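## Task

Take the foam block from the low shelf and set it completely inside the tote on the bench. The tote must not be shifted or rotated, and the robot must not topple or be left leaning. The block has to stay in the tote on its own; if it is in place only because the robot holds it there, the goal is not met.

## Robot and tools

ROBOT. The LinearBot has an omnidirectional base and a column about 1.75 m high. A carriage rides 1.0 m along the column (lift_m) and carries two identical six-joint arms (left and right), each ending in a two-finger gripper. The arm bases sit about 0.57 m + lift_m above the floor, and carriage parts hang about 0.15 m below them. A hand reaches 0.78 m from its shoulder but only about 0.38 m below its arm base. A hand is about 0.16 m long and 0.1 m wide (0.14 m when open). The parked arm pose is joints 1 to 6 = 0, 0.05, 0.05, 1.45, 0, 0. With both arms parked, the footprint is about 0.95 m wide and 0.7 m long. The base wheels are strong (7 N m). Loose objects may occasionally get a brief push from outside.

CAMERAS. carriage_camera is fixed on the carriage, facing forward and tilted about 20 degrees down. left_wrist_camera and right_wrist_camera look out past the fingertips. Calibration uses OpenCV pinhole+radial conventions with 504x504 images. T_world_to_cam maps the base frame into the camera frame. Expect small errors, and larger ones for the wrist cameras at long reach. A result lists any camera whose numbers have changed.

FRAMES. In the base frame the origin is on the floor under the base centre, with x forward, y left and z up. left_hand and right_hand give the point midway between that hand's pads, in this frame. quat_wxyz rotates the base axes into the hand axes: hand z runs along the fingers and the fingers open along hand y. An upward-pointing hand with joints 1, 5 and 6 at 0 reads (1, 0, 0, 0). The odometry frame is the base frame at the start of the scene. base_odometry comes only from wheel turns, so slip shows up as travel. Heading is positive to the left and runs -3.142 to 3.142.

execute_actions. Arguments: "actions", a list that is either empty or holds exactly one action; and "cameras", a list drawn from carriage_camera, left_wrist_camera, right_wrist_camera and all. Omitted, null or ["all"] returns every camera; [] returns none. An action may contain "base", "joints" or both, and all its motions start together.
- "base" takes exactly one relative offset from where the base last reported itself. translate_m runs -2 to 2 m, forward positive. strafe_m runs -2 to 2 m, left positive. rotate_rad runs -6.3 to 6.3 rad, counter-clockwise (left) positive.
- "joints" is a single dictionary covering both arms, keyed by joint name. Each value is an absolute target, not an offset. lift_m: 0 to 1 m. For each of left_ and right_: joint1_rad -2.617 to 3.054, turning about the vertical with 0 forward and positive to the left. joint2_rad 0 to 3.141 is the shoulder: 0 has the upper arm back and level, 1.57 upright, 3.14 forward and level. joint3_rad 0 to 3.141 is the elbow, 0 folded and 3.14 straight. joint4_rad -1.57 to 1.57 is wrist pitch, 0 in line with the forearm and positive lifting the fingertips. joint5_rad -1.57 to 1.57 is wrist yaw, where positive swings the fingertips RIGHT. joint6_rad -2.094 to 2.094 is hand roll, positive clockwise seen from the forearm. gripper_m 0 to 0.093 m is the pad gap. Done tolerances: lift ±0.004, joint1/5/6 ±0.02, joint2/3 ±0.055, joint4 ±0.04, gripper ±0.004.
Any unknown key or out-of-range value refuses the whole call and nothing moves. A joint left out of an action may still be driving toward an earlier target. No action runs longer than 15 s. If a result reports a stop, the remaining motion calls in that reply are skipped.

RESULTS. base_status and joint_status report how each commanded motion ended. "done" for the base means the wheels turned the commanded amount, slip included; a move of a millimetre or two may fall short yet still read done. "off_target" means it came to rest away from the goal and may still be pushing. After "contact_stop" or "time_out", the old target is dropped and the current position is held. "joint command not followed" means a self-collision check held back an arm's targets, though a gripper target still runs. Those targets may be retried on later actions until they pass. "not_followed" marks the withheld joints. on_its_own lists what moved without a command in this call; "held at" is the held target, not the actual position. "ARM HIT" means an arm struck the robot hard. motor_effort gives percent of maximum, with the peak in brackets; readings carry bias and noise. If lift effort keeps dropping while the lift descends, a hand is resting on something. If drive_wheels reads high at rest, the base is pressing on something. A gripper holding an object usually reports off_target. The pad force limit is about 45 to 60 N. The Motor temperatures line lists each arm's joints in joint_positions order.

wait: seconds, 0 to 10. It commands nothing and returns the state and images. zoom_image: camera plus region [x0, y0, x1, y1] in pixels of that camera's latest full image, at most 504 by 504. finished_scene: scene, the number of the current scene. It ends that scene for good after the last command has been held, and reports success and the next task.

CAUTIONS. The base halts with contact_stop on wheel strain or when an arm is pushed aside. Arms go unwatched during turns and often when joints are commanded in the same action. The stop may come late, and the base can roll up to about 0.3 m further. After being blocked, back off about 0.2 m (or turn back), and again if needed. The column can strike a table edge above the base, and reversing into such an edge can tip the robot. Arms have no contact stop: they keep pressing, then snap to target once freed. Hand readings drift at long reach. A level hand sags 10 to 17 cm under 1 kg. When an arm is withheld, move only that arm clear first, then the other. Never let the arms collide or press together. Tipping risk is highest with the carriage high, arms outstretched, a load in hand, while pulling, or on a sudden stop; about 1.5 kg per hand with both arms forward can topple it. Only the images reveal a lean. Outstretched arms heat quickly, even unloaded, and the robot holds its last command while you think. MOTOR HOT appears from 75 °C. At 90 °C that arm halts for 10 s; at 100 °C it goes limp and falls. Both are reported as OVER-TEMPERATURE FAULT, and joint_status shows limit_stop_at_motor_heat, after which the targets must be resent. Avoid dropping, slamming or hard pushing, and do not nudge the tote.

Each tool is called after ">>>" as name(argument=value, ...) on one line, values as JSON.

## Session

>>> execute_actions(actions=[])

Scene clock: 0.00 s.
Motor temperatures (°C, as the motors report them): left_arm=[22 26 24 22 23 23] | right_arm=[24 23 23 23 24 24]
base_odometry: x=+0.000 y=+0.000 heading=+0.000 (m, m, rad; odometry frame)
base_status: not commanded
joint_positions: lift_m=+0.302 left_joint1_rad=+0.019 left_joint2_rad=+0.058 left_joint3_rad=+0.021 left_joint4_rad=+1.486 left_joint5_rad=-0.005 left_joint6_rad=-0.033 left_gripper_m=+0.094 right_joint1_rad=-0.015 right_joint2_rad=+0.040 right_joint3_rad=+0.041 right_joint4_rad=+1.419 right_joint5_rad=-0.009 right_joint6_rad=+0.034 right_gripper_m=+0.094
joint_status: not commanded
motor_effort: lift_m=+29 drive_wheels=-3 (%)
left_hand: x=+0.3135 y=+0.3428 z=+1.3151 quat_wxyz=(+0.998, -0.004, +0.061, -0.007) (m; base frame)
right_hand: x=+0.3180 y=-0.3404 z=+1.3190 quat_wxyz=(+0.997, -0.002, +0.075, +0.010) (m; base frame)
pictures: carriage_camera, left_wrist_camera, right_wrist_camera
Images, in order (width x height): carriage_camera 504x504, left_wrist_camera 504x504, right_wrist_camera 504x504.

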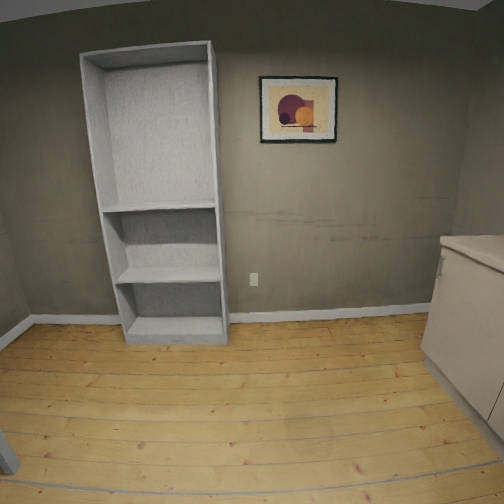

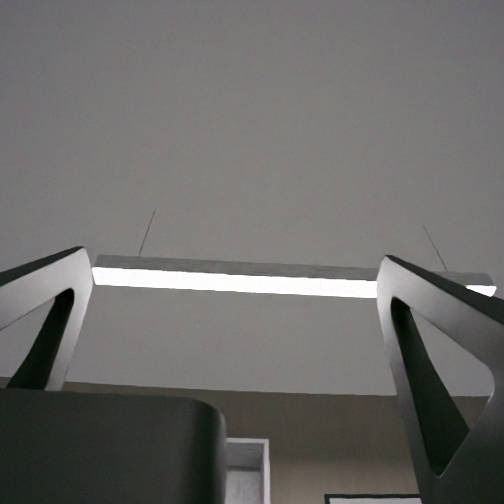

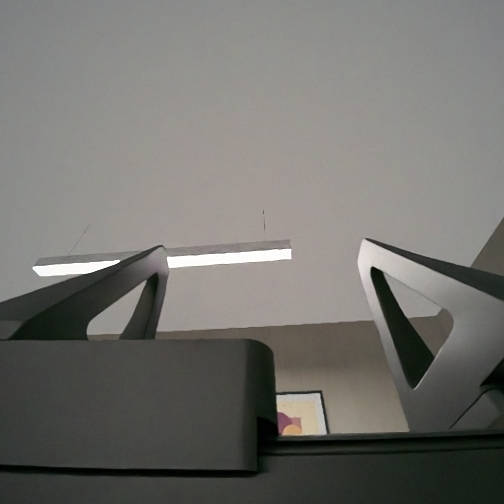

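>>> execute_actions(actions=[{"base": {"rotate_rad": 1.2}}], cameras=["carriage_camera"])

Scene clock: 11.97 s.
Motor temperatures (°C, as the motors report them): left_arm=[22 26 26 22 23 23] | right_arm=[24 24 25 23 24 24]
base_odometry: x=+0.000 y=+0.000 heading=+1.200 (m, m, rad; odometry frame)
base_status: done
joint_positions: lift_m=+0.302 left_joint1_rad=+0.019 left_joint2_rad=+0.058 left_joint3_rad=+0.021 left_joint4_rad=+1.486 left_joint5_rad=-0.005 left_joint6_rad=-0.033 left_gripper_m=+0.094 right_joint1_rad=-0.015 right_joint2_rad=+0.040 right_joint3_rad=+0.041 right_joint4_rad=+1.418 right_joint5_rad=-0.009 right_joint6_rad=+0.034 right_gripper_m=+0.094
joint_status: not commanded
motor_effort: lift_m=+29(29) drive_wheels=+5(15) (%)
left_hand: x=+0.3135 y=+0.3428 z=+1.3151 quat_wxyz=(+0.998, -0.004, +0.061, -0.007) (m; base frame)
right_hand: x=+0.3184 y=-0.3404 z=+1.3189 quat_wxyz=(+0.997, -0.002, +0.076, +0.010) (m; base frame)
pictures: carriage_camera
Images, in order (width x height): carriage_camera 504x504.

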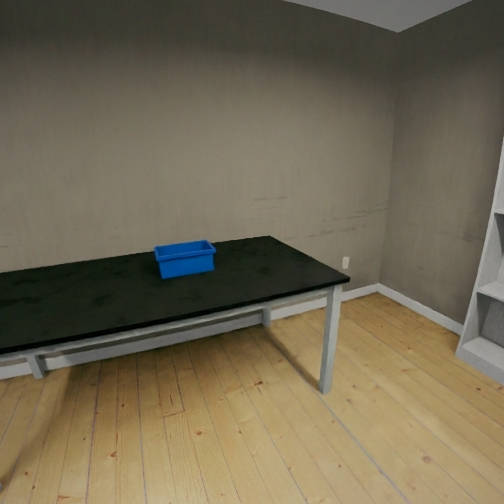

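>>> execute_actions(actions=[{"base": {"rotate_rad": 1.4}}], cameras=["carriage_camera"])

Scene clock: 17.03 s.
Motor temperatures (°C, as the motors report them): left_arm=[22 26 26 22 23 23] | right_arm=[24 24 25 23 24 24]
base_odometry: x=+0.000 y=+0.000 heading=+2.600 (m, m, rad; odometry frame)
base_status: done
joint_positions: lift_m=+0.302 left_joint1_rad=+0.019 left_joint2_rad=+0.058 left_joint3_rad=+0.021 left_joint4_rad=+1.486 left_joint5_rad=-0.005 left_joint6_rad=-0.033 left_gripper_m=+0.094 right_joint1_rad=-0.015 right_joint2_rad=+0.040 right_joint3_rad=+0.041 right_joint4_rad=+1.416 right_joint5_rad=-0.009 right_joint6_rad=+0.034 right_gripper_m=+0.094
joint_status: not commanded
motor_effort: lift_m=+28(29) drive_wheels=+5(14) (%)
left_hand: x=+0.3135 y=+0.3428 z=+1.3151 quat_wxyz=(+0.998, -0.004, +0.061, -0.007) (m; base frame)
right_hand: x=+0.3186 y=-0.3404 z=+1.3189 quat_wxyz=(+0.997, -0.002, +0.076, +0.010) (m; base frame)
pictures: carriage_camera
Images, in order (width x height): carriage_camera 504x504.

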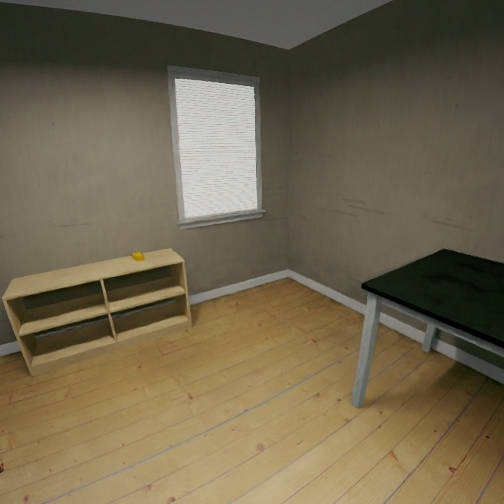

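>>> zoom_image(camera="carriage_camera", region=[0, 220, 220, 400])

>>> zoom_image(camera="carriage_camera", region=[110, 235, 170, 275])

Region (0, 220, 220, 400) of carriage_camera's 504x504 image, scaled by 2.291, with more detail than that image has; it fills the top 412 rows of this view, and the rest is white.

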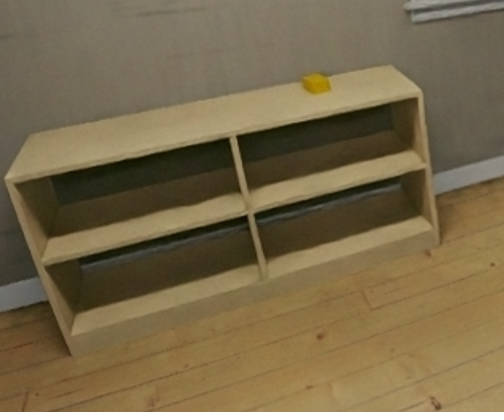

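Region (110, 235, 170, 275) of carriage_camera's 504x504 image, scaled by 8.400, with more detail than that image has.

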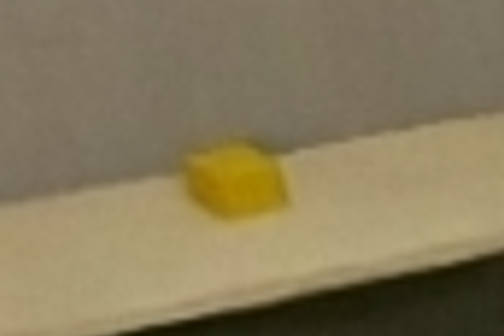

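>>> execute_actions(actions=[{"base": {"rotate_rad": 0.553}, "joints": {"right_joint2_rad": 1.0, "right_joint3_rad": 0.9, "right_joint4_rad": -0.6}}])

Scene clock: 55.17 s.
Motor temperatures (°C, as the motors report them): left_arm=[22 27 28 22 23 23] | right_arm=[24 25 28 24 24 24]
base_odometry: x=+0.000 y=+0.000 heading=-3.131 (m, m, rad; odometry frame)
base_status: done
joint_positions: lift_m=+0.302 left_joint1_rad=+0.019 left_joint2_rad=+0.058 left_joint3_rad=+0.021 left_joint4_rad=+1.486 left_joint5_rad=-0.005 left_joint6_rad=-0.033 left_gripper_m=+0.094 right_joint1_rad=-0.015 right_joint2_rad=+1.001 right_joint3_rad=+0.887 right_joint4_rad=-0.585 right_joint5_rad=-0.009 right_joint6_rad=+0.034 right_gripper_m=+0.094
joint_status: all done
motor_effort: lift_m=+28(28) drive_wheels=+6(13) (%)
left_hand: x=+0.3135 y=+0.3428 z=+1.3151 quat_wxyz=(+0.998, -0.004, +0.061, -0.007) (m; base frame)
right_hand: x=+0.5962 y=-0.3446 z=+1.1006 quat_wxyz=(+0.422, +0.020, +0.906, +0.008) (m; base frame)
pictures: carriage_camera, left_wrist_camera, right_wrist_camera
camera_calibration (this result's frames):
right_wrist_camera: T_world_to_cam=[[-0.066797, -0.994509, -0.080563, -0.206968], [-0.965269, 0.0848498, -0.247096, 0.884333], [0.252575, 0.0612596, -0.965636, 1.05498], [0, 0, 0, 1]] pos_world=[0.573333, -0.345494, 1.22056]
Images, in order (width x height): carriage_camera 504x504, left_wrist_camera 504x504, right_wrist_camera 504x504.

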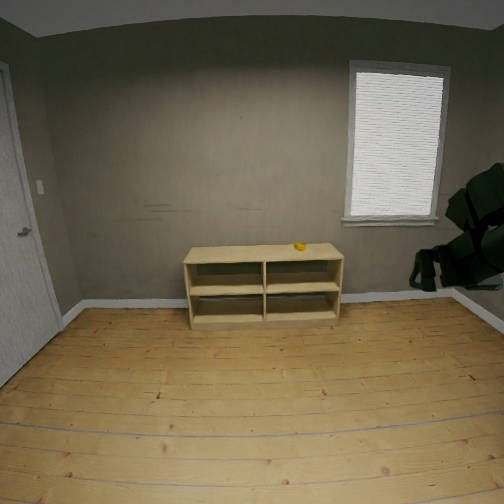

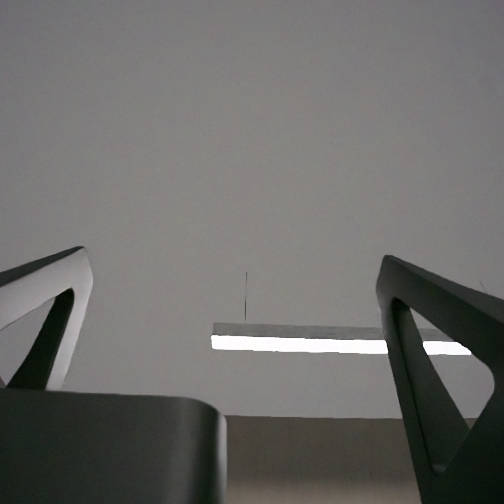

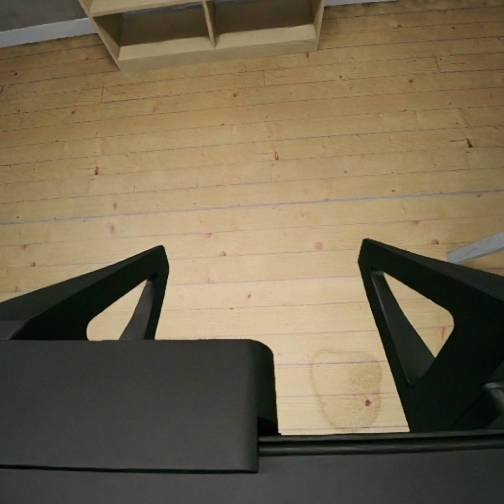

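>>> zoom_image(camera="carriage_camera", region=[170, 220, 360, 340])

Region (170, 220, 360, 340) of carriage_camera's 504x504 image, scaled by 2.653, with more detail than that image has; it fills the top 318 rows of this view, and the rest is white.

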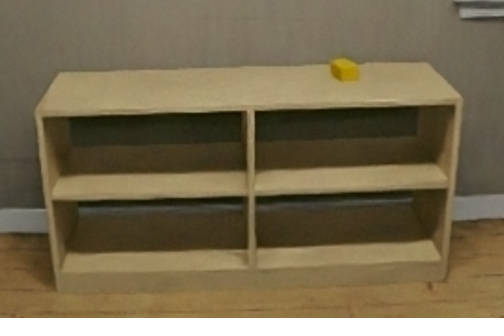

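>>> execute_actions(actions=[{"base": {"translate_m": 1.45}}], cameras=["carriage_camera", "right_wrist_camera"])

Scene clock: 84.73 s.
Motor temperatures (°C, as the motors report them): left_arm=[22 27 29 22 23 23] | right_arm=[24 25 33 29 24 24]
base_odometry: x=-1.450 y=-0.017 heading=-3.130 (m, m, rad; odometry frame)
base_status: done
joint_positions: lift_m=+0.302 left_joint1_rad=+0.019 left_joint2_rad=+0.058 left_joint3_rad=+0.021 left_joint4_rad=+1.486 left_joint5_rad=-0.005 left_joint6_rad=-0.033 left_gripper_m=+0.094 right_joint1_rad=-0.015 right_joint2_rad=+1.001 right_joint3_rad=+0.887 right_joint4_rad=-0.585 right_joint5_rad=-0.009 right_joint6_rad=+0.034 right_gripper_m=+0.094
joint_status: not commanded
motor_effort: lift_m=+29(28) drive_wheels=-3(21) (%)
left_hand: x=+0.3135 y=+0.3428 z=+1.3151 quat_wxyz=(+0.998, -0.004, +0.061, -0.007) (m; base frame)
right_hand: x=+0.5961 y=-0.3446 z=+1.1005 quat_wxyz=(+0.422, +0.020, +0.906, +0.008) (m; base frame)
pictures: carriage_camera, right_wrist_camera
camera_calibration (this result's frames):
right_wrist_camera: T_world_to_cam=[[-0.0668277, -0.994508, -0.0805431, -0.20698], [-0.965363, 0.0848512, -0.246728, 0.883908], [0.252207, 0.0612651, -0.965732, 1.05525], [0, 0, 0, 1]] pos_world=[0.573319, -0.345494, 1.2205]
Images, in order (width x height): carriage_camera 504x504, right_wrist_camera 504x504.

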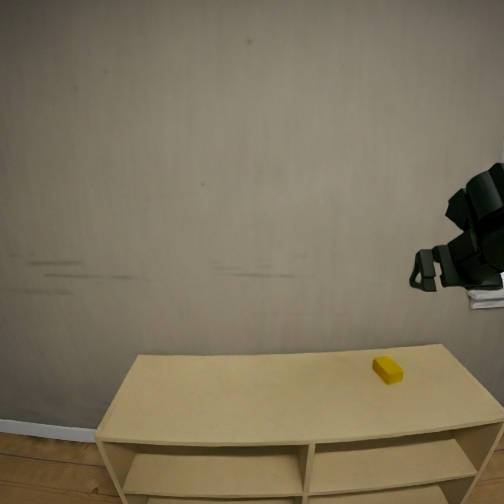

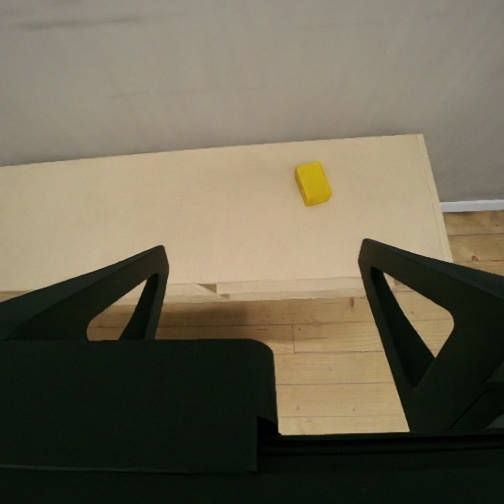

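>>> zoom_image(camera="carriage_camera", region=[350, 335, 430, 400])

>>> zoom_image(camera="right_wrist_camera", region=[270, 130, 360, 220])

Region (350, 335, 430, 400) of carriage_camera's 504x504 image, scaled by 6.300, with more detail than that image has; it fills the top 410 rows of this view, and the rest is white.

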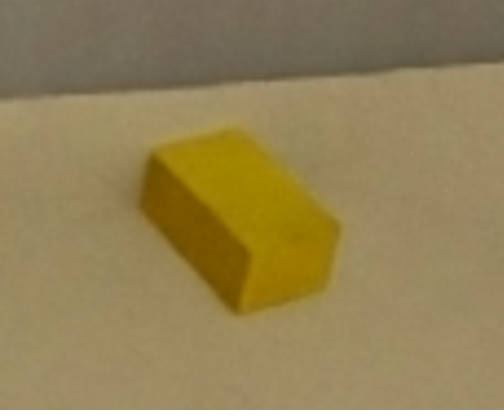

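Region (270, 130, 360, 220) of right_wrist_camera's 504x504 image, scaled by 5.600, with more detail than that image has.

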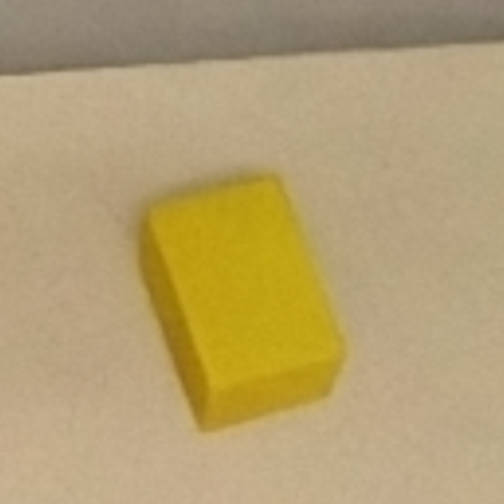

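>>> zoom_image(camera="carriage_camera", region=[80, 330, 504, 504])

Region (80, 330, 504, 504) of carriage_camera's 504x504 image, scaled by 1.189, with more detail than that image has; it fills the top 207 rows of this view, and the rest is white.

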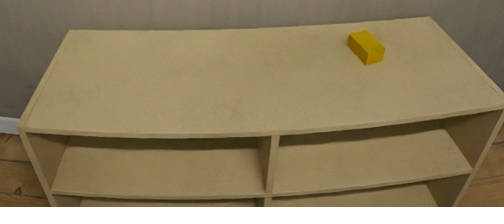

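>>> execute_actions(actions=[{"joints": {"lift_m": 0.36, "right_joint1_rad": -0.332, "right_joint2_rad": 2.576, "right_joint3_rad": 1.473, "right_joint4_rad": -0.468, "right_joint5_rad": 0.0, "right_joint6_rad": -0.527, "right_gripper_m": 0.093}}], cameras=["carriage_camera", "right_wrist_camera"])

Scene clock: 166.33 s.
Motor temperatures (°C, as the motors report them): left_arm=[22 28 31 22 23 23] | right_arm=[24 25 39 32 24 24]
base_odometry: x=-1.450 y=-0.017 heading=-3.130 (m, m, rad; odometry frame)
base_status: not commanded
joint_positions: lift_m=+0.360 left_joint1_rad=+0.019 left_joint2_rad=+0.058 left_joint3_rad=+0.021 left_joint4_rad=+1.486 left_joint5_rad=-0.005 left_joint6_rad=-0.033 left_gripper_m=+0.094 right_joint1_rad=-0.330 right_joint2_rad=+2.568 right_joint3_rad=+1.479 right_joint4_rad=-0.465 right_joint5_rad=-0.002 right_joint6_rad=-0.520 right_gripper_m=+0.093
joint_status: all done
motor_effort: lift_m=+29(37) drive_wheels=+4(4) (%)
left_hand: x=+0.3135 y=+0.3428 z=+1.3734 quat_wxyz=(+0.998, -0.004, +0.061, -0.007) (m; base frame)
right_hand: x=+0.6704 y=-0.4744 z=+0.7712 quat_wxyz=(+0.008, -0.095, +0.995, -0.002) (m; base frame)
pictures: carriage_camera, right_wrist_camera
camera_calibration (this result's frames):
carriage_camera: T_world_to_cam=[[-0.0340532, -0.999223, -0.0198572, 0.0292442], [-0.298884, 0.0291413, -0.953845, 1.35557], [0.953682, -0.0265464, -0.299644, 0.243158], [0, 0, 0, 1]] pos_world=[0.174258, -0.00382672, 1.36645]
right_wrist_camera: T_world_to_cam=[[0.129102, -0.99163, 0.00169634, -0.551116], [-0.81679, -0.105369, 0.567232, 0.0677724], [-0.562306, -0.0746163, -0.823556, 1.09836], [0, 0, 0, 1]] pos_world=[0.744119, -0.457407, 0.867052]
Images, in order (width x height): carriage_camera 504x504, right_wrist_camera 504x504.

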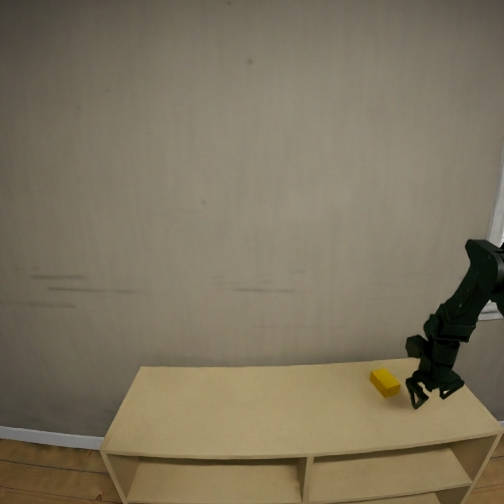

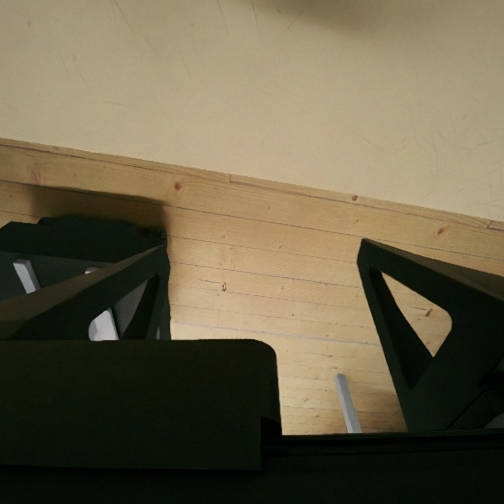

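>>> execute_actions(actions=[{"base": {"translate_m": 0.195}}], cameras=["carriage_camera", "right_wrist_camera"])

Scene clock: 174.70 s.
Motor temperatures (°C, as the motors report them): left_arm=[22 28 31 22 23 23] | right_arm=[24 29 38 30 24 24]
base_odometry: x=-1.645 y=-0.019 heading=-3.130 (m, m, rad; odometry frame)
base_status: done
joint_positions: lift_m=+0.360 left_joint1_rad=+0.019 left_joint2_rad=+0.058 left_joint3_rad=+0.021 left_joint4_rad=+1.486 left_joint5_rad=-0.005 left_joint6_rad=-0.033 left_gripper_m=+0.094 right_joint1_rad=-0.330 right_joint2_rad=+2.568 right_joint3_rad=+1.479 right_joint4_rad=-0.465 right_joint5_rad=-0.002 right_joint6_rad=-0.520 right_gripper_m=+0.093
joint_status: not commanded
motor_effort: lift_m=+30(30) drive_wheels=-5(18) (%)
left_hand: x=+0.3135 y=+0.3428 z=+1.3734 quat_wxyz=(+0.998, -0.004, +0.061, -0.007) (m; base frame)
right_hand: x=+0.6704 y=-0.4744 z=+0.7712 quat_wxyz=(+0.008, -0.095, +0.995, -0.002) (m; base frame)
pictures: carriage_camera, right_wrist_camera
camera_calibration (this result's frames):
carriage_camera: T_world_to_cam=[[-0.0340532, -0.999223, -0.0198572, 0.0292442], [-0.298884, 0.0291413, -0.953845, 1.35557], [0.953682, -0.0265464, -0.299644, 0.243158], [0, 0, 0, 1]] pos_world=[0.174258, -0.00382672, 1.36645]
right_wrist_camera: T_world_to_cam=[[0.129102, -0.99163, 0.00169634, -0.551116], [-0.81679, -0.105369, 0.567232, 0.0677724], [-0.562306, -0.0746163, -0.823556, 1.09836], [0, 0, 0, 1]] pos_world=[0.744119, -0.457407, 0.867052]
Images, in order (width x height): carriage_camera 504x504, right_wrist_camera 504x504.

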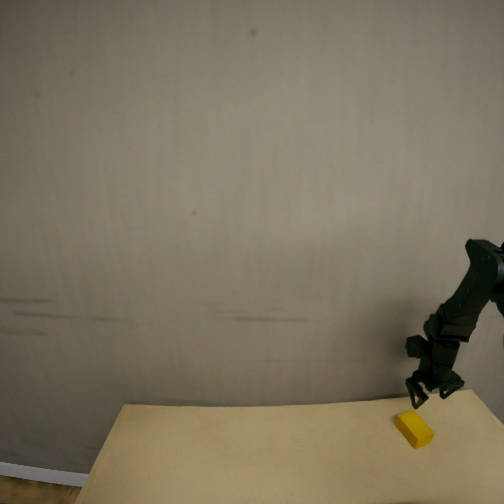

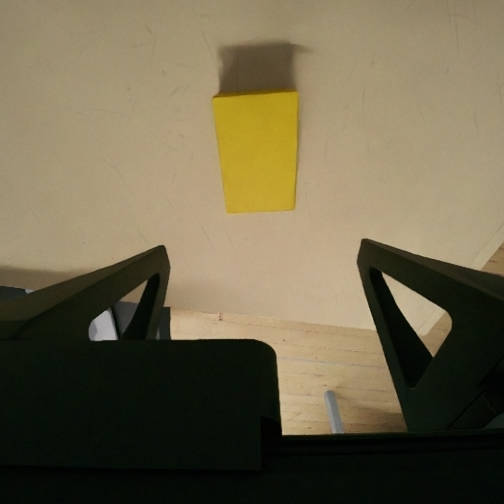

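>>> execute_actions(actions=[{"base": {"translate_m": 0.012}, "joints": {"lift_m": 0.262}}], cameras=["carriage_camera", "right_wrist_camera"])

Scene clock: 193.20 s.
Motor temperatures (°C, as the motors report them): left_arm=[22 28 31 22 23 23] | right_arm=[24 36 35 28 24 24]
base_odometry: x=-1.657 y=-0.019 heading=-3.129 (m, m, rad; odometry frame)
base_status: done
joint_positions: lift_m=+0.262 left_joint1_rad=+0.019 left_joint2_rad=+0.058 left_joint3_rad=+0.021 left_joint4_rad=+1.486 left_joint5_rad=-0.005 left_joint6_rad=-0.033 left_gripper_m=+0.094 right_joint1_rad=-0.330 right_joint2_rad=+2.568 right_joint3_rad=+1.479 right_joint4_rad=-0.466 right_joint5_rad=-0.002 right_joint6_rad=-0.520 right_gripper_m=+0.093
joint_status: all done
motor_effort: lift_m=+26(27) drive_wheels=-2(18) (%)
left_hand: x=+0.3135 y=+0.3428 z=+1.2756 quat_wxyz=(+0.998, -0.004, +0.061, -0.007) (m; base frame)
right_hand: x=+0.6703 y=-0.4745 z=+0.6736 quat_wxyz=(+0.007, -0.095, +0.995, -0.002) (m; base frame)
pictures: carriage_camera, right_wrist_camera
camera_calibration (this result's frames):
carriage_camera: T_world_to_cam=[[-0.0340532, -0.999223, -0.0198572, 0.0273029], [-0.298884, 0.0291413, -0.953845, 1.26232], [0.953682, -0.0265464, -0.299644, 0.213865], [0, 0, 0, 1]] pos_world=[0.174258, -0.00382672, 1.26868]
right_wrist_camera: T_world_to_cam=[[0.129097, -0.99163, 0.00186926, -0.551089], [-0.816515, -0.105229, 0.567653, 0.122662], [-0.562705, -0.0748084, -0.823266, 1.01789], [0, 0, 0, 1]] pos_world=[0.744072, -0.457422, 0.769397]
Images, in order (width x height): carriage_camera 504x504, right_wrist_camera 504x504.

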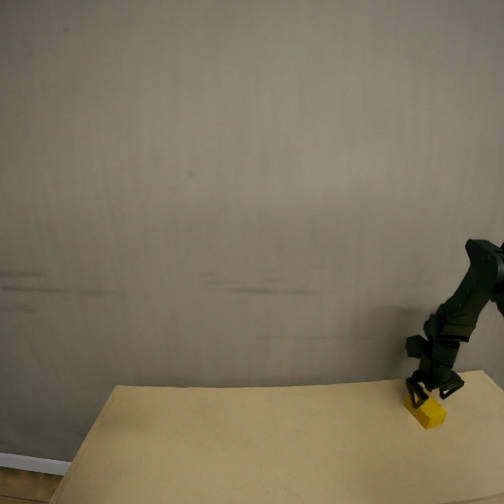

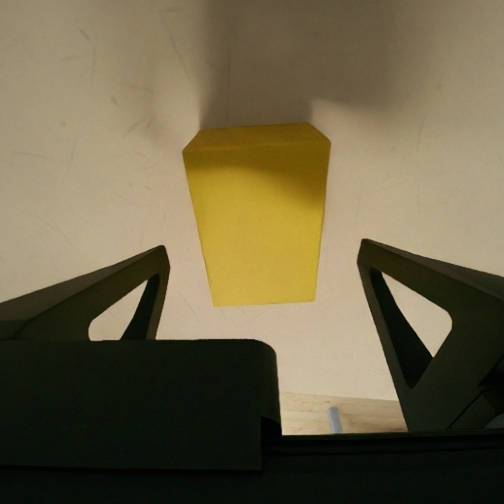

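>>> execute_actions(actions=[{"joints": {"lift_m": 0.24}}], cameras=["carriage_camera", "right_wrist_camera"])

Scene clock: 210.47 s.
Motor temperatures (°C, as the motors report them): left_arm=[22 28 32 22 23 23] | right_arm=[24 40 34 28 24 24]
base_odometry: x=-1.657 y=-0.019 heading=-3.129 (m, m, rad; odometry frame)
base_status: not commanded
joint_positions: lift_m=+0.240 left_joint1_rad=+0.019 left_joint2_rad=+0.058 left_joint3_rad=+0.021 left_joint4_rad=+1.486 left_joint5_rad=-0.005 left_joint6_rad=-0.033 left_gripper_m=+0.094 right_joint1_rad=-0.330 right_joint2_rad=+2.571 right_joint3_rad=+1.479 right_joint4_rad=-0.465 right_joint5_rad=-0.002 right_joint6_rad=-0.520 right_gripper_m=+0.093
joint_status: all done
motor_effort: lift_m=+28(27) drive_wheels=+4(5) (%)
left_hand: x=+0.3135 y=+0.3428 z=+1.2535 quat_wxyz=(+0.998, -0.004, +0.061, -0.007) (m; base frame)
right_hand: x=+0.6695 y=-0.4742 z=+0.6502 quat_wxyz=(+0.006, -0.095, +0.995, -0.002) (m; base frame)
pictures: carriage_camera, right_wrist_camera
camera_calibration (this result's frames):
carriage_camera: T_world_to_cam=[[-0.0340532, -0.999223, -0.0198572, 0.0268645], [-0.298884, 0.0291413, -0.953845, 1.24126], [0.953682, -0.0265464, -0.299644, 0.207249], [0, 0, 0, 1]] pos_world=[0.174258, -0.00382672, 1.24661]
right_wrist_camera: T_world_to_cam=[[0.1291, -0.991631, 0.000686087, -0.549917], [-0.815079, -0.105721, 0.569623, 0.132877], [-0.564783, -0.0740975, -0.821906, 0.99904], [0, 0, 0, 1]] pos_world=[0.743541, -0.45724, 0.745805]
Images, in order (width x height): carriage_camera 504x504, right_wrist_camera 504x504.

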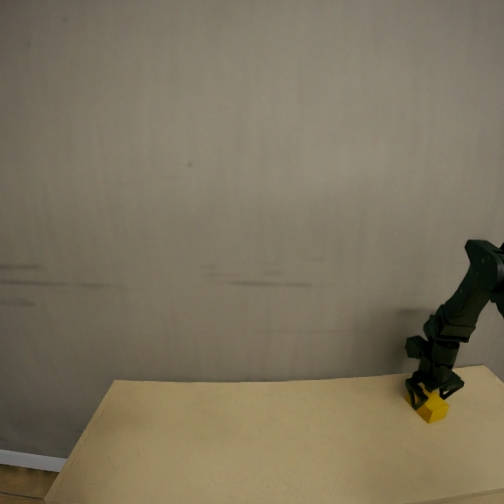

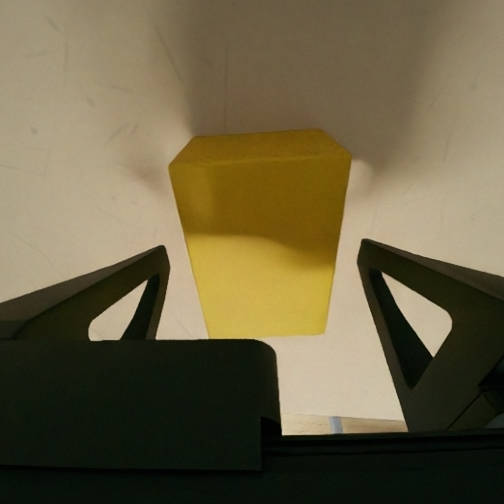

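>>> execute_actions(actions=[{"joints": {"right_gripper_m": 0.045}}], cameras=["carriage_camera", "right_wrist_camera"])

Scene clock: 214.77 s.
Motor temperatures (°C, as the motors report them): left_arm=[22 28 32 22 23 23] | right_arm=[24 41 34 28 24 24]
base_odometry: x=-1.657 y=-0.019 heading=-3.129 (m, m, rad; odometry frame)
base_status: not commanded
joint_positions: lift_m=+0.240 left_joint1_rad=+0.019 left_joint2_rad=+0.058 left_joint3_rad=+0.021 left_joint4_rad=+1.486 left_joint5_rad=-0.005 left_joint6_rad=-0.033 left_gripper_m=+0.094 right_joint1_rad=-0.330 right_joint2_rad=+2.571 right_joint3_rad=+1.479 right_joint4_rad=-0.465 right_joint5_rad=-0.002 right_joint6_rad=-0.520 right_gripper_m=+0.057
joint_status: right_gripper_m off_target (ended at +0.057, target +0.045)
motor_effort: lift_m=+27(27) drive_wheels=-2(2) (%)
left_hand: x=+0.3135 y=+0.3428 z=+1.2535 quat_wxyz=(+0.998, -0.004, +0.061, -0.007) (m; base frame)
right_hand: x=+0.6695 y=-0.4742 z=+0.6502 quat_wxyz=(+0.006, -0.095, +0.995, -0.002) (m; base frame)
pictures: carriage_camera, right_wrist_camera
camera_calibration (this result's frames):
carriage_camera: T_world_to_cam=[[-0.0340532, -0.999223, -0.0198572, 0.0268645], [-0.298884, 0.0291413, -0.953845, 1.24126], [0.953682, -0.0265464, -0.299644, 0.207249], [0, 0, 0, 1]] pos_world=[0.174258, -0.00382672, 1.24661]
right_wrist_camera: T_world_to_cam=[[0.1291, -0.991631, 0.000686087, -0.549917], [-0.815079, -0.105721, 0.569623, 0.132877], [-0.564783, -0.0740975, -0.821906, 0.99904], [0, 0, 0, 1]] pos_world=[0.743541, -0.45724, 0.745805]
Images, in order (width x height): carriage_camera 504x504, right_wrist_camera 504x504.

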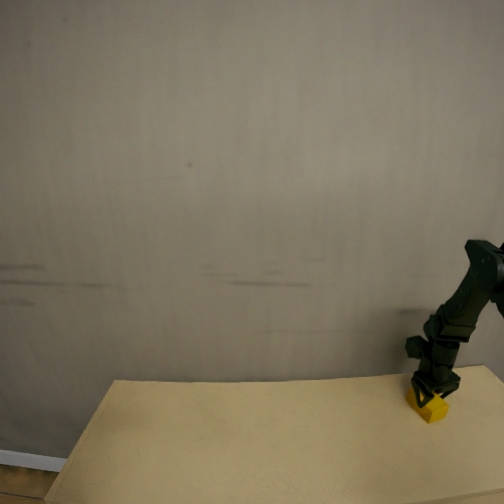

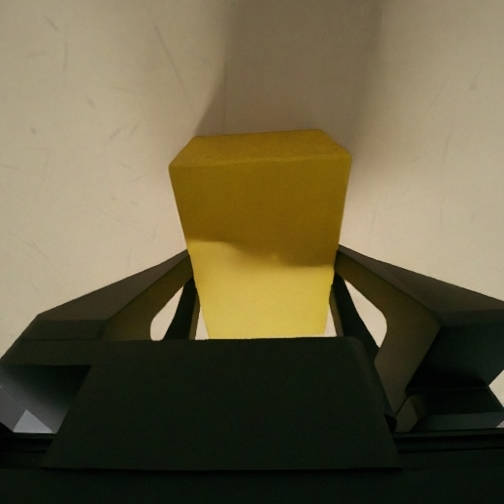

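>>> execute_actions(actions=[{"base": {"translate_m": -1.6}, "joints": {"lift_m": 0.62}}], cameras=["carriage_camera", "right_wrist_camera"])

Scene clock: 250.97 s.
Motor temperatures (°C, as the motors report them): left_arm=[22 28 32 22 23 23] | right_arm=[24 46 32 27 24 24]
base_odometry: x=-0.057 y=+0.001 heading=-3.129 (m, m, rad; odometry frame)
base_status: done
joint_positions: lift_m=+0.620 left_joint1_rad=+0.019 left_joint2_rad=+0.058 left_joint3_rad=+0.021 left_joint4_rad=+1.486 left_joint5_rad=-0.005 left_joint6_rad=-0.033 left_gripper_m=+0.094 right_joint1_rad=-0.330 right_joint2_rad=+2.568 right_joint3_rad=+1.479 right_joint4_rad=-0.463 right_joint5_rad=-0.002 right_joint6_rad=-0.521 right_gripper_m=+0.057
joint_status: all done
motor_effort: lift_m=+30(36) drive_wheels=-4(26) (%)
left_hand: x=+0.3135 y=+0.3428 z=+1.6333 quat_wxyz=(+0.998, -0.004, +0.061, -0.007) (m; base frame)
right_hand: x=+0.6710 y=-0.4749 z=+1.0313 quat_wxyz=(+0.009, -0.095, +0.995, -0.003) (m; base frame)
pictures: carriage_camera, right_wrist_camera
camera_calibration (this result's frames):
carriage_camera: T_world_to_cam=[[-0.0340532, -0.999223, -0.0198572, 0.0344061], [-0.298884, 0.0291413, -0.953845, 1.60353], [0.953682, -0.0265464, -0.299644, 0.321052], [0, 0, 0, 1]] pos_world=[0.174258, -0.00382672, 1.6264]
right_wrist_camera: T_world_to_cam=[[0.129088, -0.991627, 0.00339727, -0.553842], [-0.818354, -0.104596, 0.565116, -0.0756873], [-0.560029, -0.07573, -0.825004, 1.31235], [0, 0, 0, 1]] pos_world=[0.744508, -0.457737, 1.12735]
Images, in order (width x height): carriage_camera 504x504, right_wrist_camera 504x504.

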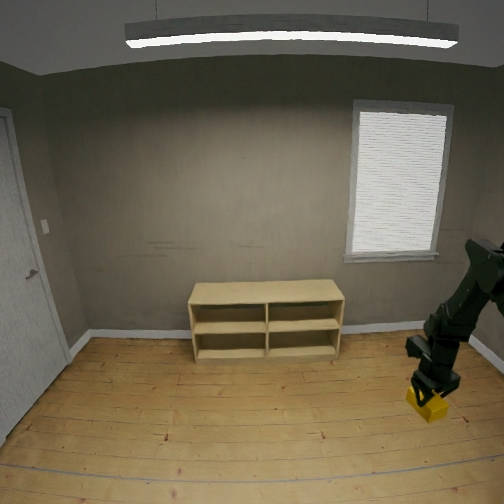

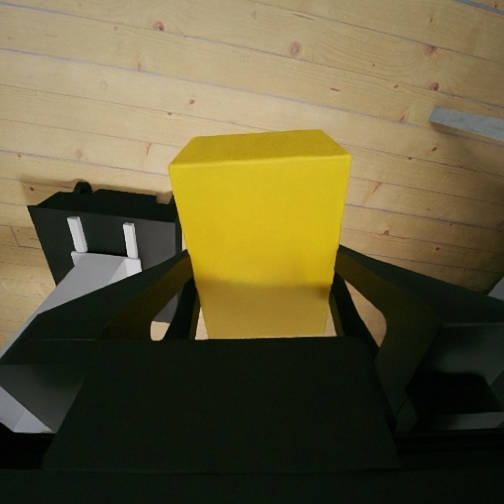

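>>> execute_actions(actions=[{"base": {"rotate_rad": -1.604}, "joints": {"right_joint1_rad": 0.0, "right_joint6_rad": 0.0}}], cameras=["carriage_camera", "right_wrist_camera"])

Scene clock: 256.73 s.
Motor temperatures (°C, as the motors report them): left_arm=[22 28 32 22 23 23] | right_arm=[24 47 32 27 24 24]
base_odometry: x=-0.057 y=+0.001 heading=+1.550 (m, m, rad; odometry frame)
base_status: done
joint_positions: lift_m=+0.620 left_joint1_rad=+0.019 left_joint2_rad=+0.058 left_joint3_rad=+0.021 left_joint4_rad=+1.486 left_joint5_rad=-0.005 left_joint6_rad=-0.033 left_gripper_m=+0.094 right_joint1_rad=-0.008 right_joint2_rad=+2.568 right_joint3_rad=+1.479 right_joint4_rad=-0.461 right_joint5_rad=+0.000 right_joint6_rad=-0.006 right_gripper_m=+0.057
joint_status: all done
motor_effort: lift_m=+30(30) drive_wheels=+4(20) (%)
left_hand: x=+0.3135 y=+0.3428 z=+1.6333 quat_wxyz=(+0.998, -0.004, +0.061, -0.007) (m; base frame)
right_hand: x=+0.6936 y=-0.3445 z=+1.0313 quat_wxyz=(+0.010, +0.001, +1.000, +0.000) (m; base frame)
pictures: carriage_camera, right_wrist_camera
camera_calibration (this result's frames):
carriage_camera: T_world_to_cam=[[-0.0340532, -0.999223, -0.0198572, 0.0344061], [-0.298884, 0.0291413, -0.953845, 1.60353], [0.953682, -0.0265464, -0.299644, 0.321052], [0, 0, 0, 1]] pos_world=[0.174258, -0.00382672, 1.6264]
right_wrist_camera: T_world_to_cam=[[-0.0630817, -0.997997, -0.00485903, -0.287789], [-0.825062, 0.0494103, 0.562877, 0.0164185], [-0.561509, 0.0395162, -0.826526, 1.37716], [0, 0, 0, 1]] pos_world=[0.768678, -0.342444, 1.12762]
Images, in order (width x height): carriage_camera 504x504, right_wrist_camera 504x504.

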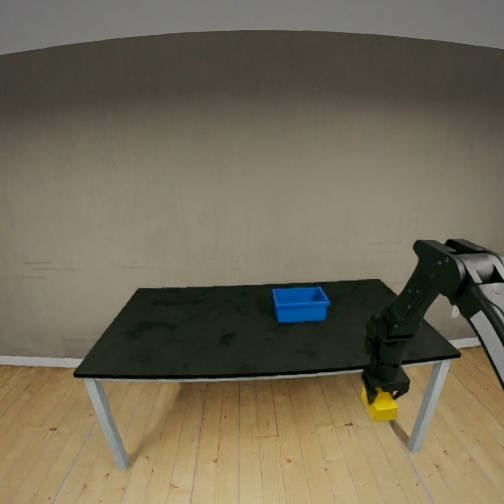

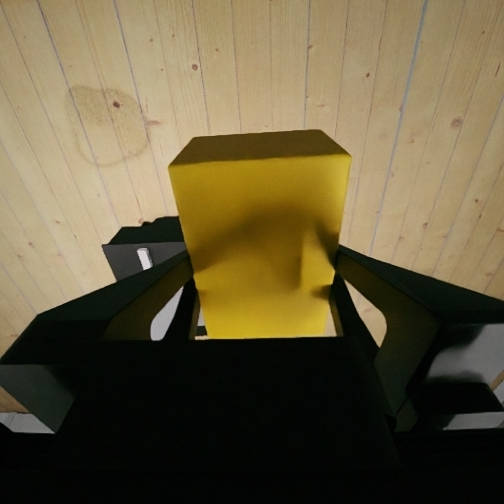

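>>> zoom_image(camera="carriage_camera", region=[255, 270, 345, 335])

Region (255, 270, 345, 335) of carriage_camera's 504x504 image, scaled by 5.600, with more detail than that image has.

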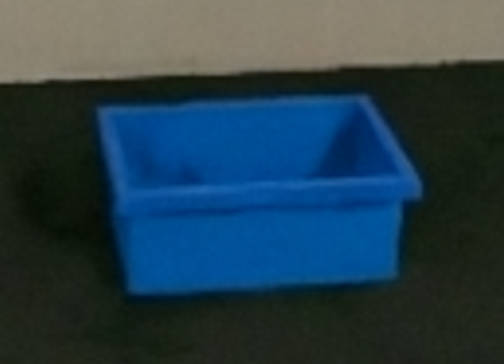

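>>> execute_actions(actions=[{"base": {"translate_m": 0.75}, "joints": {"right_joint2_rad": 2.81, "right_joint3_rad": 1.74, "right_joint4_rad": -0.50}}], cameras=["carriage_camera", "right_wrist_camera"])

Scene clock: 298.50 s.
Motor temperatures (°C, as the motors report them): left_arm=[22 28 33 22 23 23] | right_arm=[24 50 32 26 24 24]
base_odometry: x=-0.041 y=+0.751 heading=+1.550 (m, m, rad; odometry frame)
base_status: done
joint_positions: lift_m=+0.620 left_joint1_rad=+0.019 left_joint2_rad=+0.058 left_joint3_rad=+0.021 left_joint4_rad=+1.486 left_joint5_rad=-0.005 left_joint6_rad=-0.033 left_gripper_m=+0.094 right_joint1_rad=-0.008 right_joint2_rad=+2.804 right_joint3_rad=+1.725 right_joint4_rad=-0.497 right_joint5_rad=+0.000 right_joint6_rad=-0.006 right_gripper_m=+0.057
joint_status: all done
motor_effort: lift_m=+30(30) drive_wheels=-3(21) (%)
left_hand: x=+0.3136 y=+0.3428 z=+1.6333 quat_wxyz=(+0.998, -0.004, +0.061, -0.007) (m; base frame)
right_hand: x=+0.7165 y=-0.3446 z=+0.9770 quat_wxyz=(-0.003, +0.001, +1.000, +0.000) (m; base frame)
pictures: carriage_camera, right_wrist_camera
camera_calibration (this result's frames):
carriage_camera: T_world_to_cam=[[-0.0340532, -0.999223, -0.0198572, 0.0344061], [-0.298884, 0.0291413, -0.953845, 1.60353], [0.953682, -0.0265464, -0.299644, 0.321052], [0, 0, 0, 1]] pos_world=[0.174258, -0.00382672, 1.6264]
right_wrist_camera: T_world_to_cam=[[-0.063189, -0.997996, -0.00341819, -0.288113], [-0.810186, 0.0492971, 0.584097, 0.0344697], [-0.582758, 0.0396779, -0.811677, 1.34589], [0, 0, 0, 1]] pos_world=[0.794049, -0.342637, 1.07131]
Images, in order (width x height): carriage_camera 504x504, right_wrist_camera 504x504.

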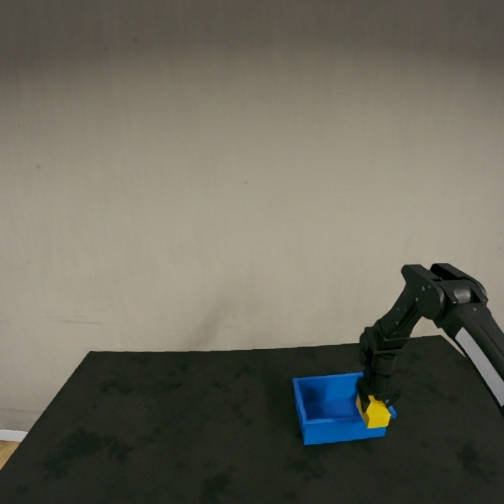

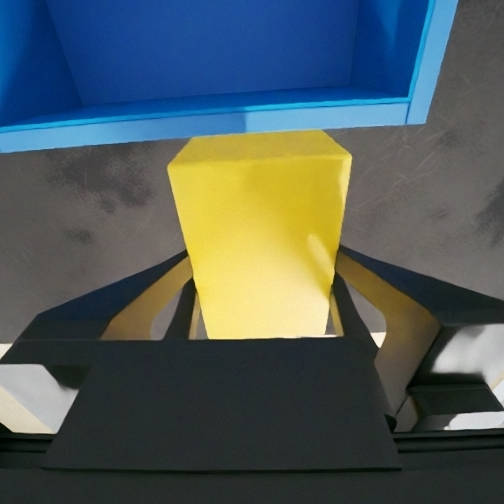

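>>> zoom_image(camera="carriage_camera", region=[280, 360, 410, 455])

Region (280, 360, 410, 455) of carriage_camera's 504x504 image, scaled by 3.877, with more detail than that image has; it fills the top 368 rows of this view, and the rest is white.

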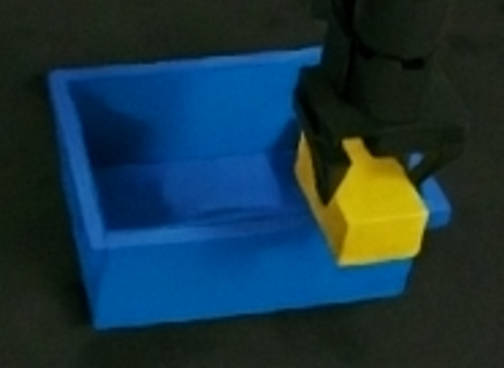

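>>> execute_actions(actions=[{"base": {"translate_m": 0.124}, "joints": {"right_joint1_rad": 0.10, "right_joint6_rad": 0.10}}], cameras=["carriage_camera", "right_wrist_camera"])

Scene clock: 336.83 s.
Motor temperatures (°C, as the motors report them): left_arm=[22 29 33 22 23 23] | right_arm=[24 55 33 26 24 24]
base_odometry: x=-0.038 y=+0.875 heading=+1.549 (m, m, rad; odometry frame)
base_status: done
joint_positions: lift_m=+0.620 left_joint1_rad=+0.019 left_joint2_rad=+0.058 left_joint3_rad=+0.021 left_joint4_rad=+1.486 left_joint5_rad=-0.005 left_joint6_rad=-0.033 left_gripper_m=+0.094 right_joint1_rad=+0.106 right_joint2_rad=+2.804 right_joint3_rad=+1.725 right_joint4_rad=-0.497 right_joint5_rad=-0.003 right_joint6_rad=+0.094 right_gripper_m=+0.057
joint_status: all done
motor_effort: lift_m=+30(30) drive_wheels=-3(16) (%)
left_hand: x=+0.3135 y=+0.3428 z=+1.6333 quat_wxyz=(+0.998, -0.004, +0.061, -0.007) (m; base frame)
right_hand: x=+0.7140 y=-0.2948 z=+0.9770 quat_wxyz=(-0.003, -0.006, +1.000, +0.001) (m; base frame)
pictures: carriage_camera, right_wrist_camera
camera_calibration (this result's frames):
carriage_camera: T_world_to_cam=[[-0.0340532, -0.999223, -0.0198572, 0.0344061], [-0.298884, 0.0291413, -0.953845, 1.60353], [0.953682, -0.0265464, -0.299644, 0.321052], [0, 0, 0, 1]] pos_world=[0.174258, -0.00382672, 1.6264]
right_wrist_camera: T_world_to_cam=[[-0.0491109, -0.998778, -0.00552892, -0.246779], [-0.810643, 0.036625, 0.584395, 0.0263085], [-0.583478, 0.0331821, -0.811451, 1.34085], [0, 0, 0, 1]] pos_world=[0.791564, -0.291933, 1.07129]
Images, in order (width x height): carriage_camera 504x504, right_wrist_camera 504x504.

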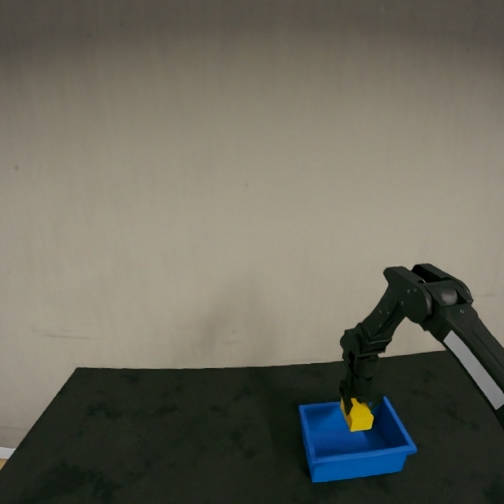

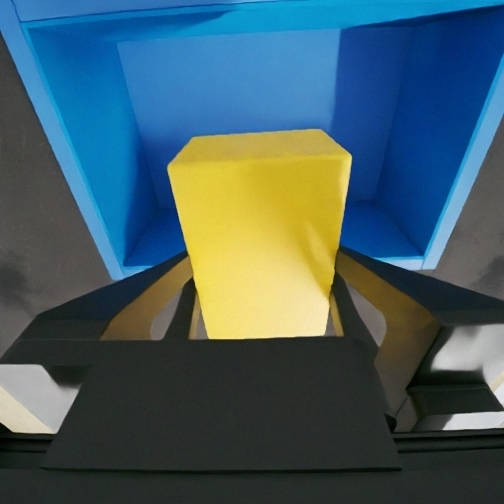

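>>> execute_actions(actions=[{"joints": {"lift_m": 0.47}}], cameras=["carriage_camera", "right_wrist_camera"])

Scene clock: 354.43 s.
Motor temperatures (°C, as the motors report them): left_arm=[22 29 33 22 23 23] | right_arm=[24 57 34 26 24 24]
base_odometry: x=-0.038 y=+0.875 heading=+1.550 (m, m, rad; odometry frame)
base_status: not commanded
joint_positions: lift_m=+0.470 left_joint1_rad=+0.019 left_joint2_rad=+0.058 left_joint3_rad=+0.021 left_joint4_rad=+1.486 left_joint5_rad=-0.005 left_joint6_rad=-0.033 left_gripper_m=+0.094 right_joint1_rad=+0.106 right_joint2_rad=+2.805 right_joint3_rad=+1.732 right_joint4_rad=-0.499 right_joint5_rad=-0.003 right_joint6_rad=+0.094 right_gripper_m=+0.057
joint_status: all done
motor_effort: lift_m=+26(27) drive_wheels=-3(4) (%)
left_hand: x=+0.3135 y=+0.3428 z=+1.4836 quat_wxyz=(+0.998, -0.004, +0.061, -0.007) (m; base frame)
right_hand: x=+0.7166 y=-0.2945 z=+0.8283 quat_wxyz=(+0.000, -0.006, +1.000, +0.001) (m; base frame)
pictures: carriage_camera, right_wrist_camera
camera_calibration (this result's frames):
carriage_camera: T_world_to_cam=[[-0.0340532, -0.999223, -0.0198572, 0.0314328], [-0.298884, 0.0291413, -0.953845, 1.4607], [0.953682, -0.0265464, -0.299644, 0.276185], [0, 0, 0, 1]] pos_world=[0.174258, -0.00382672, 1.47667]
right_wrist_camera: T_world_to_cam=[[-0.0490793, -0.998775, -0.00635238, -0.246535], [-0.813735, 0.036297, 0.580102, 0.120977], [-0.579161, 0.0336402, -0.814519, 1.22131], [0, 0, 0, 1]] pos_world=[0.793679, -0.291709, 0.923036]
Images, in order (width x height): carriage_camera 504x504, right_wrist_camera 504x504.

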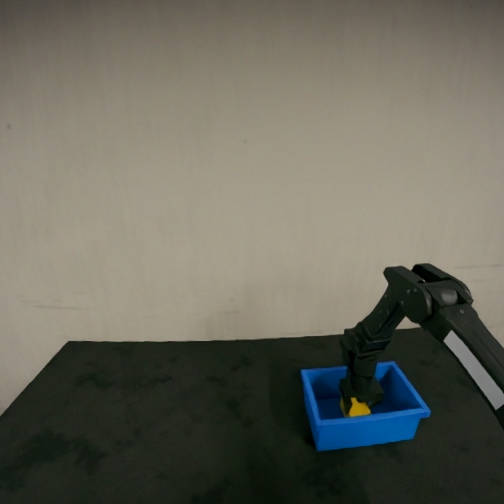

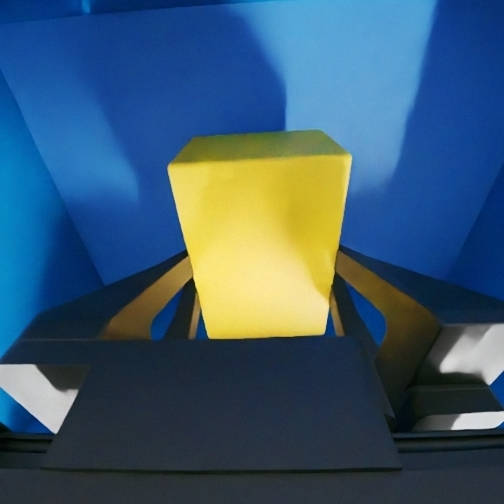

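>>> zoom_image(camera="right_wrist_camera", region=[380, 180, 504, 304])

>>> zoom_image(camera="right_wrist_camera", region=[0, 180, 124, 304])

Region (380, 180, 504, 304) of right_wrist_camera's 504x504 image, scaled by 4.065, with more detail than that image has.

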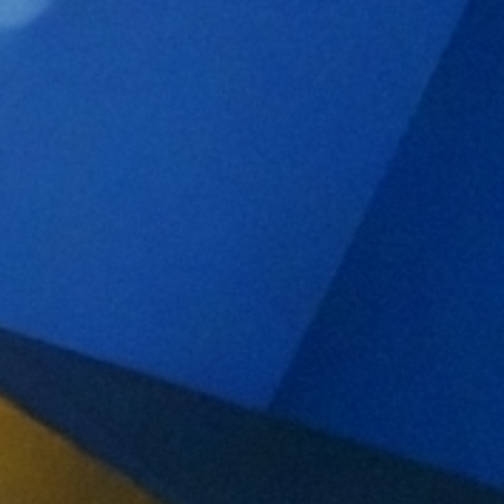

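Region (0, 180, 124, 304) of right_wrist_camera's 504x504 image, scaled by 4.065, with more detail than that image has.

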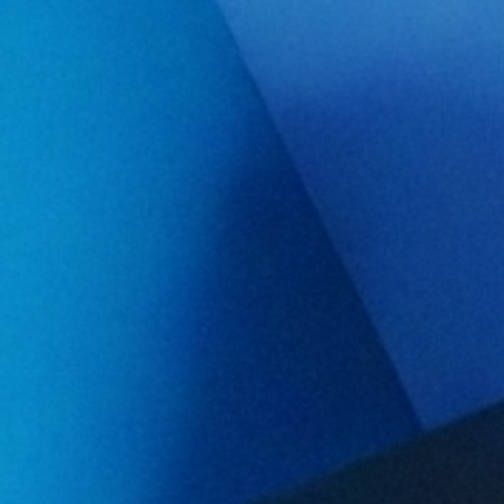

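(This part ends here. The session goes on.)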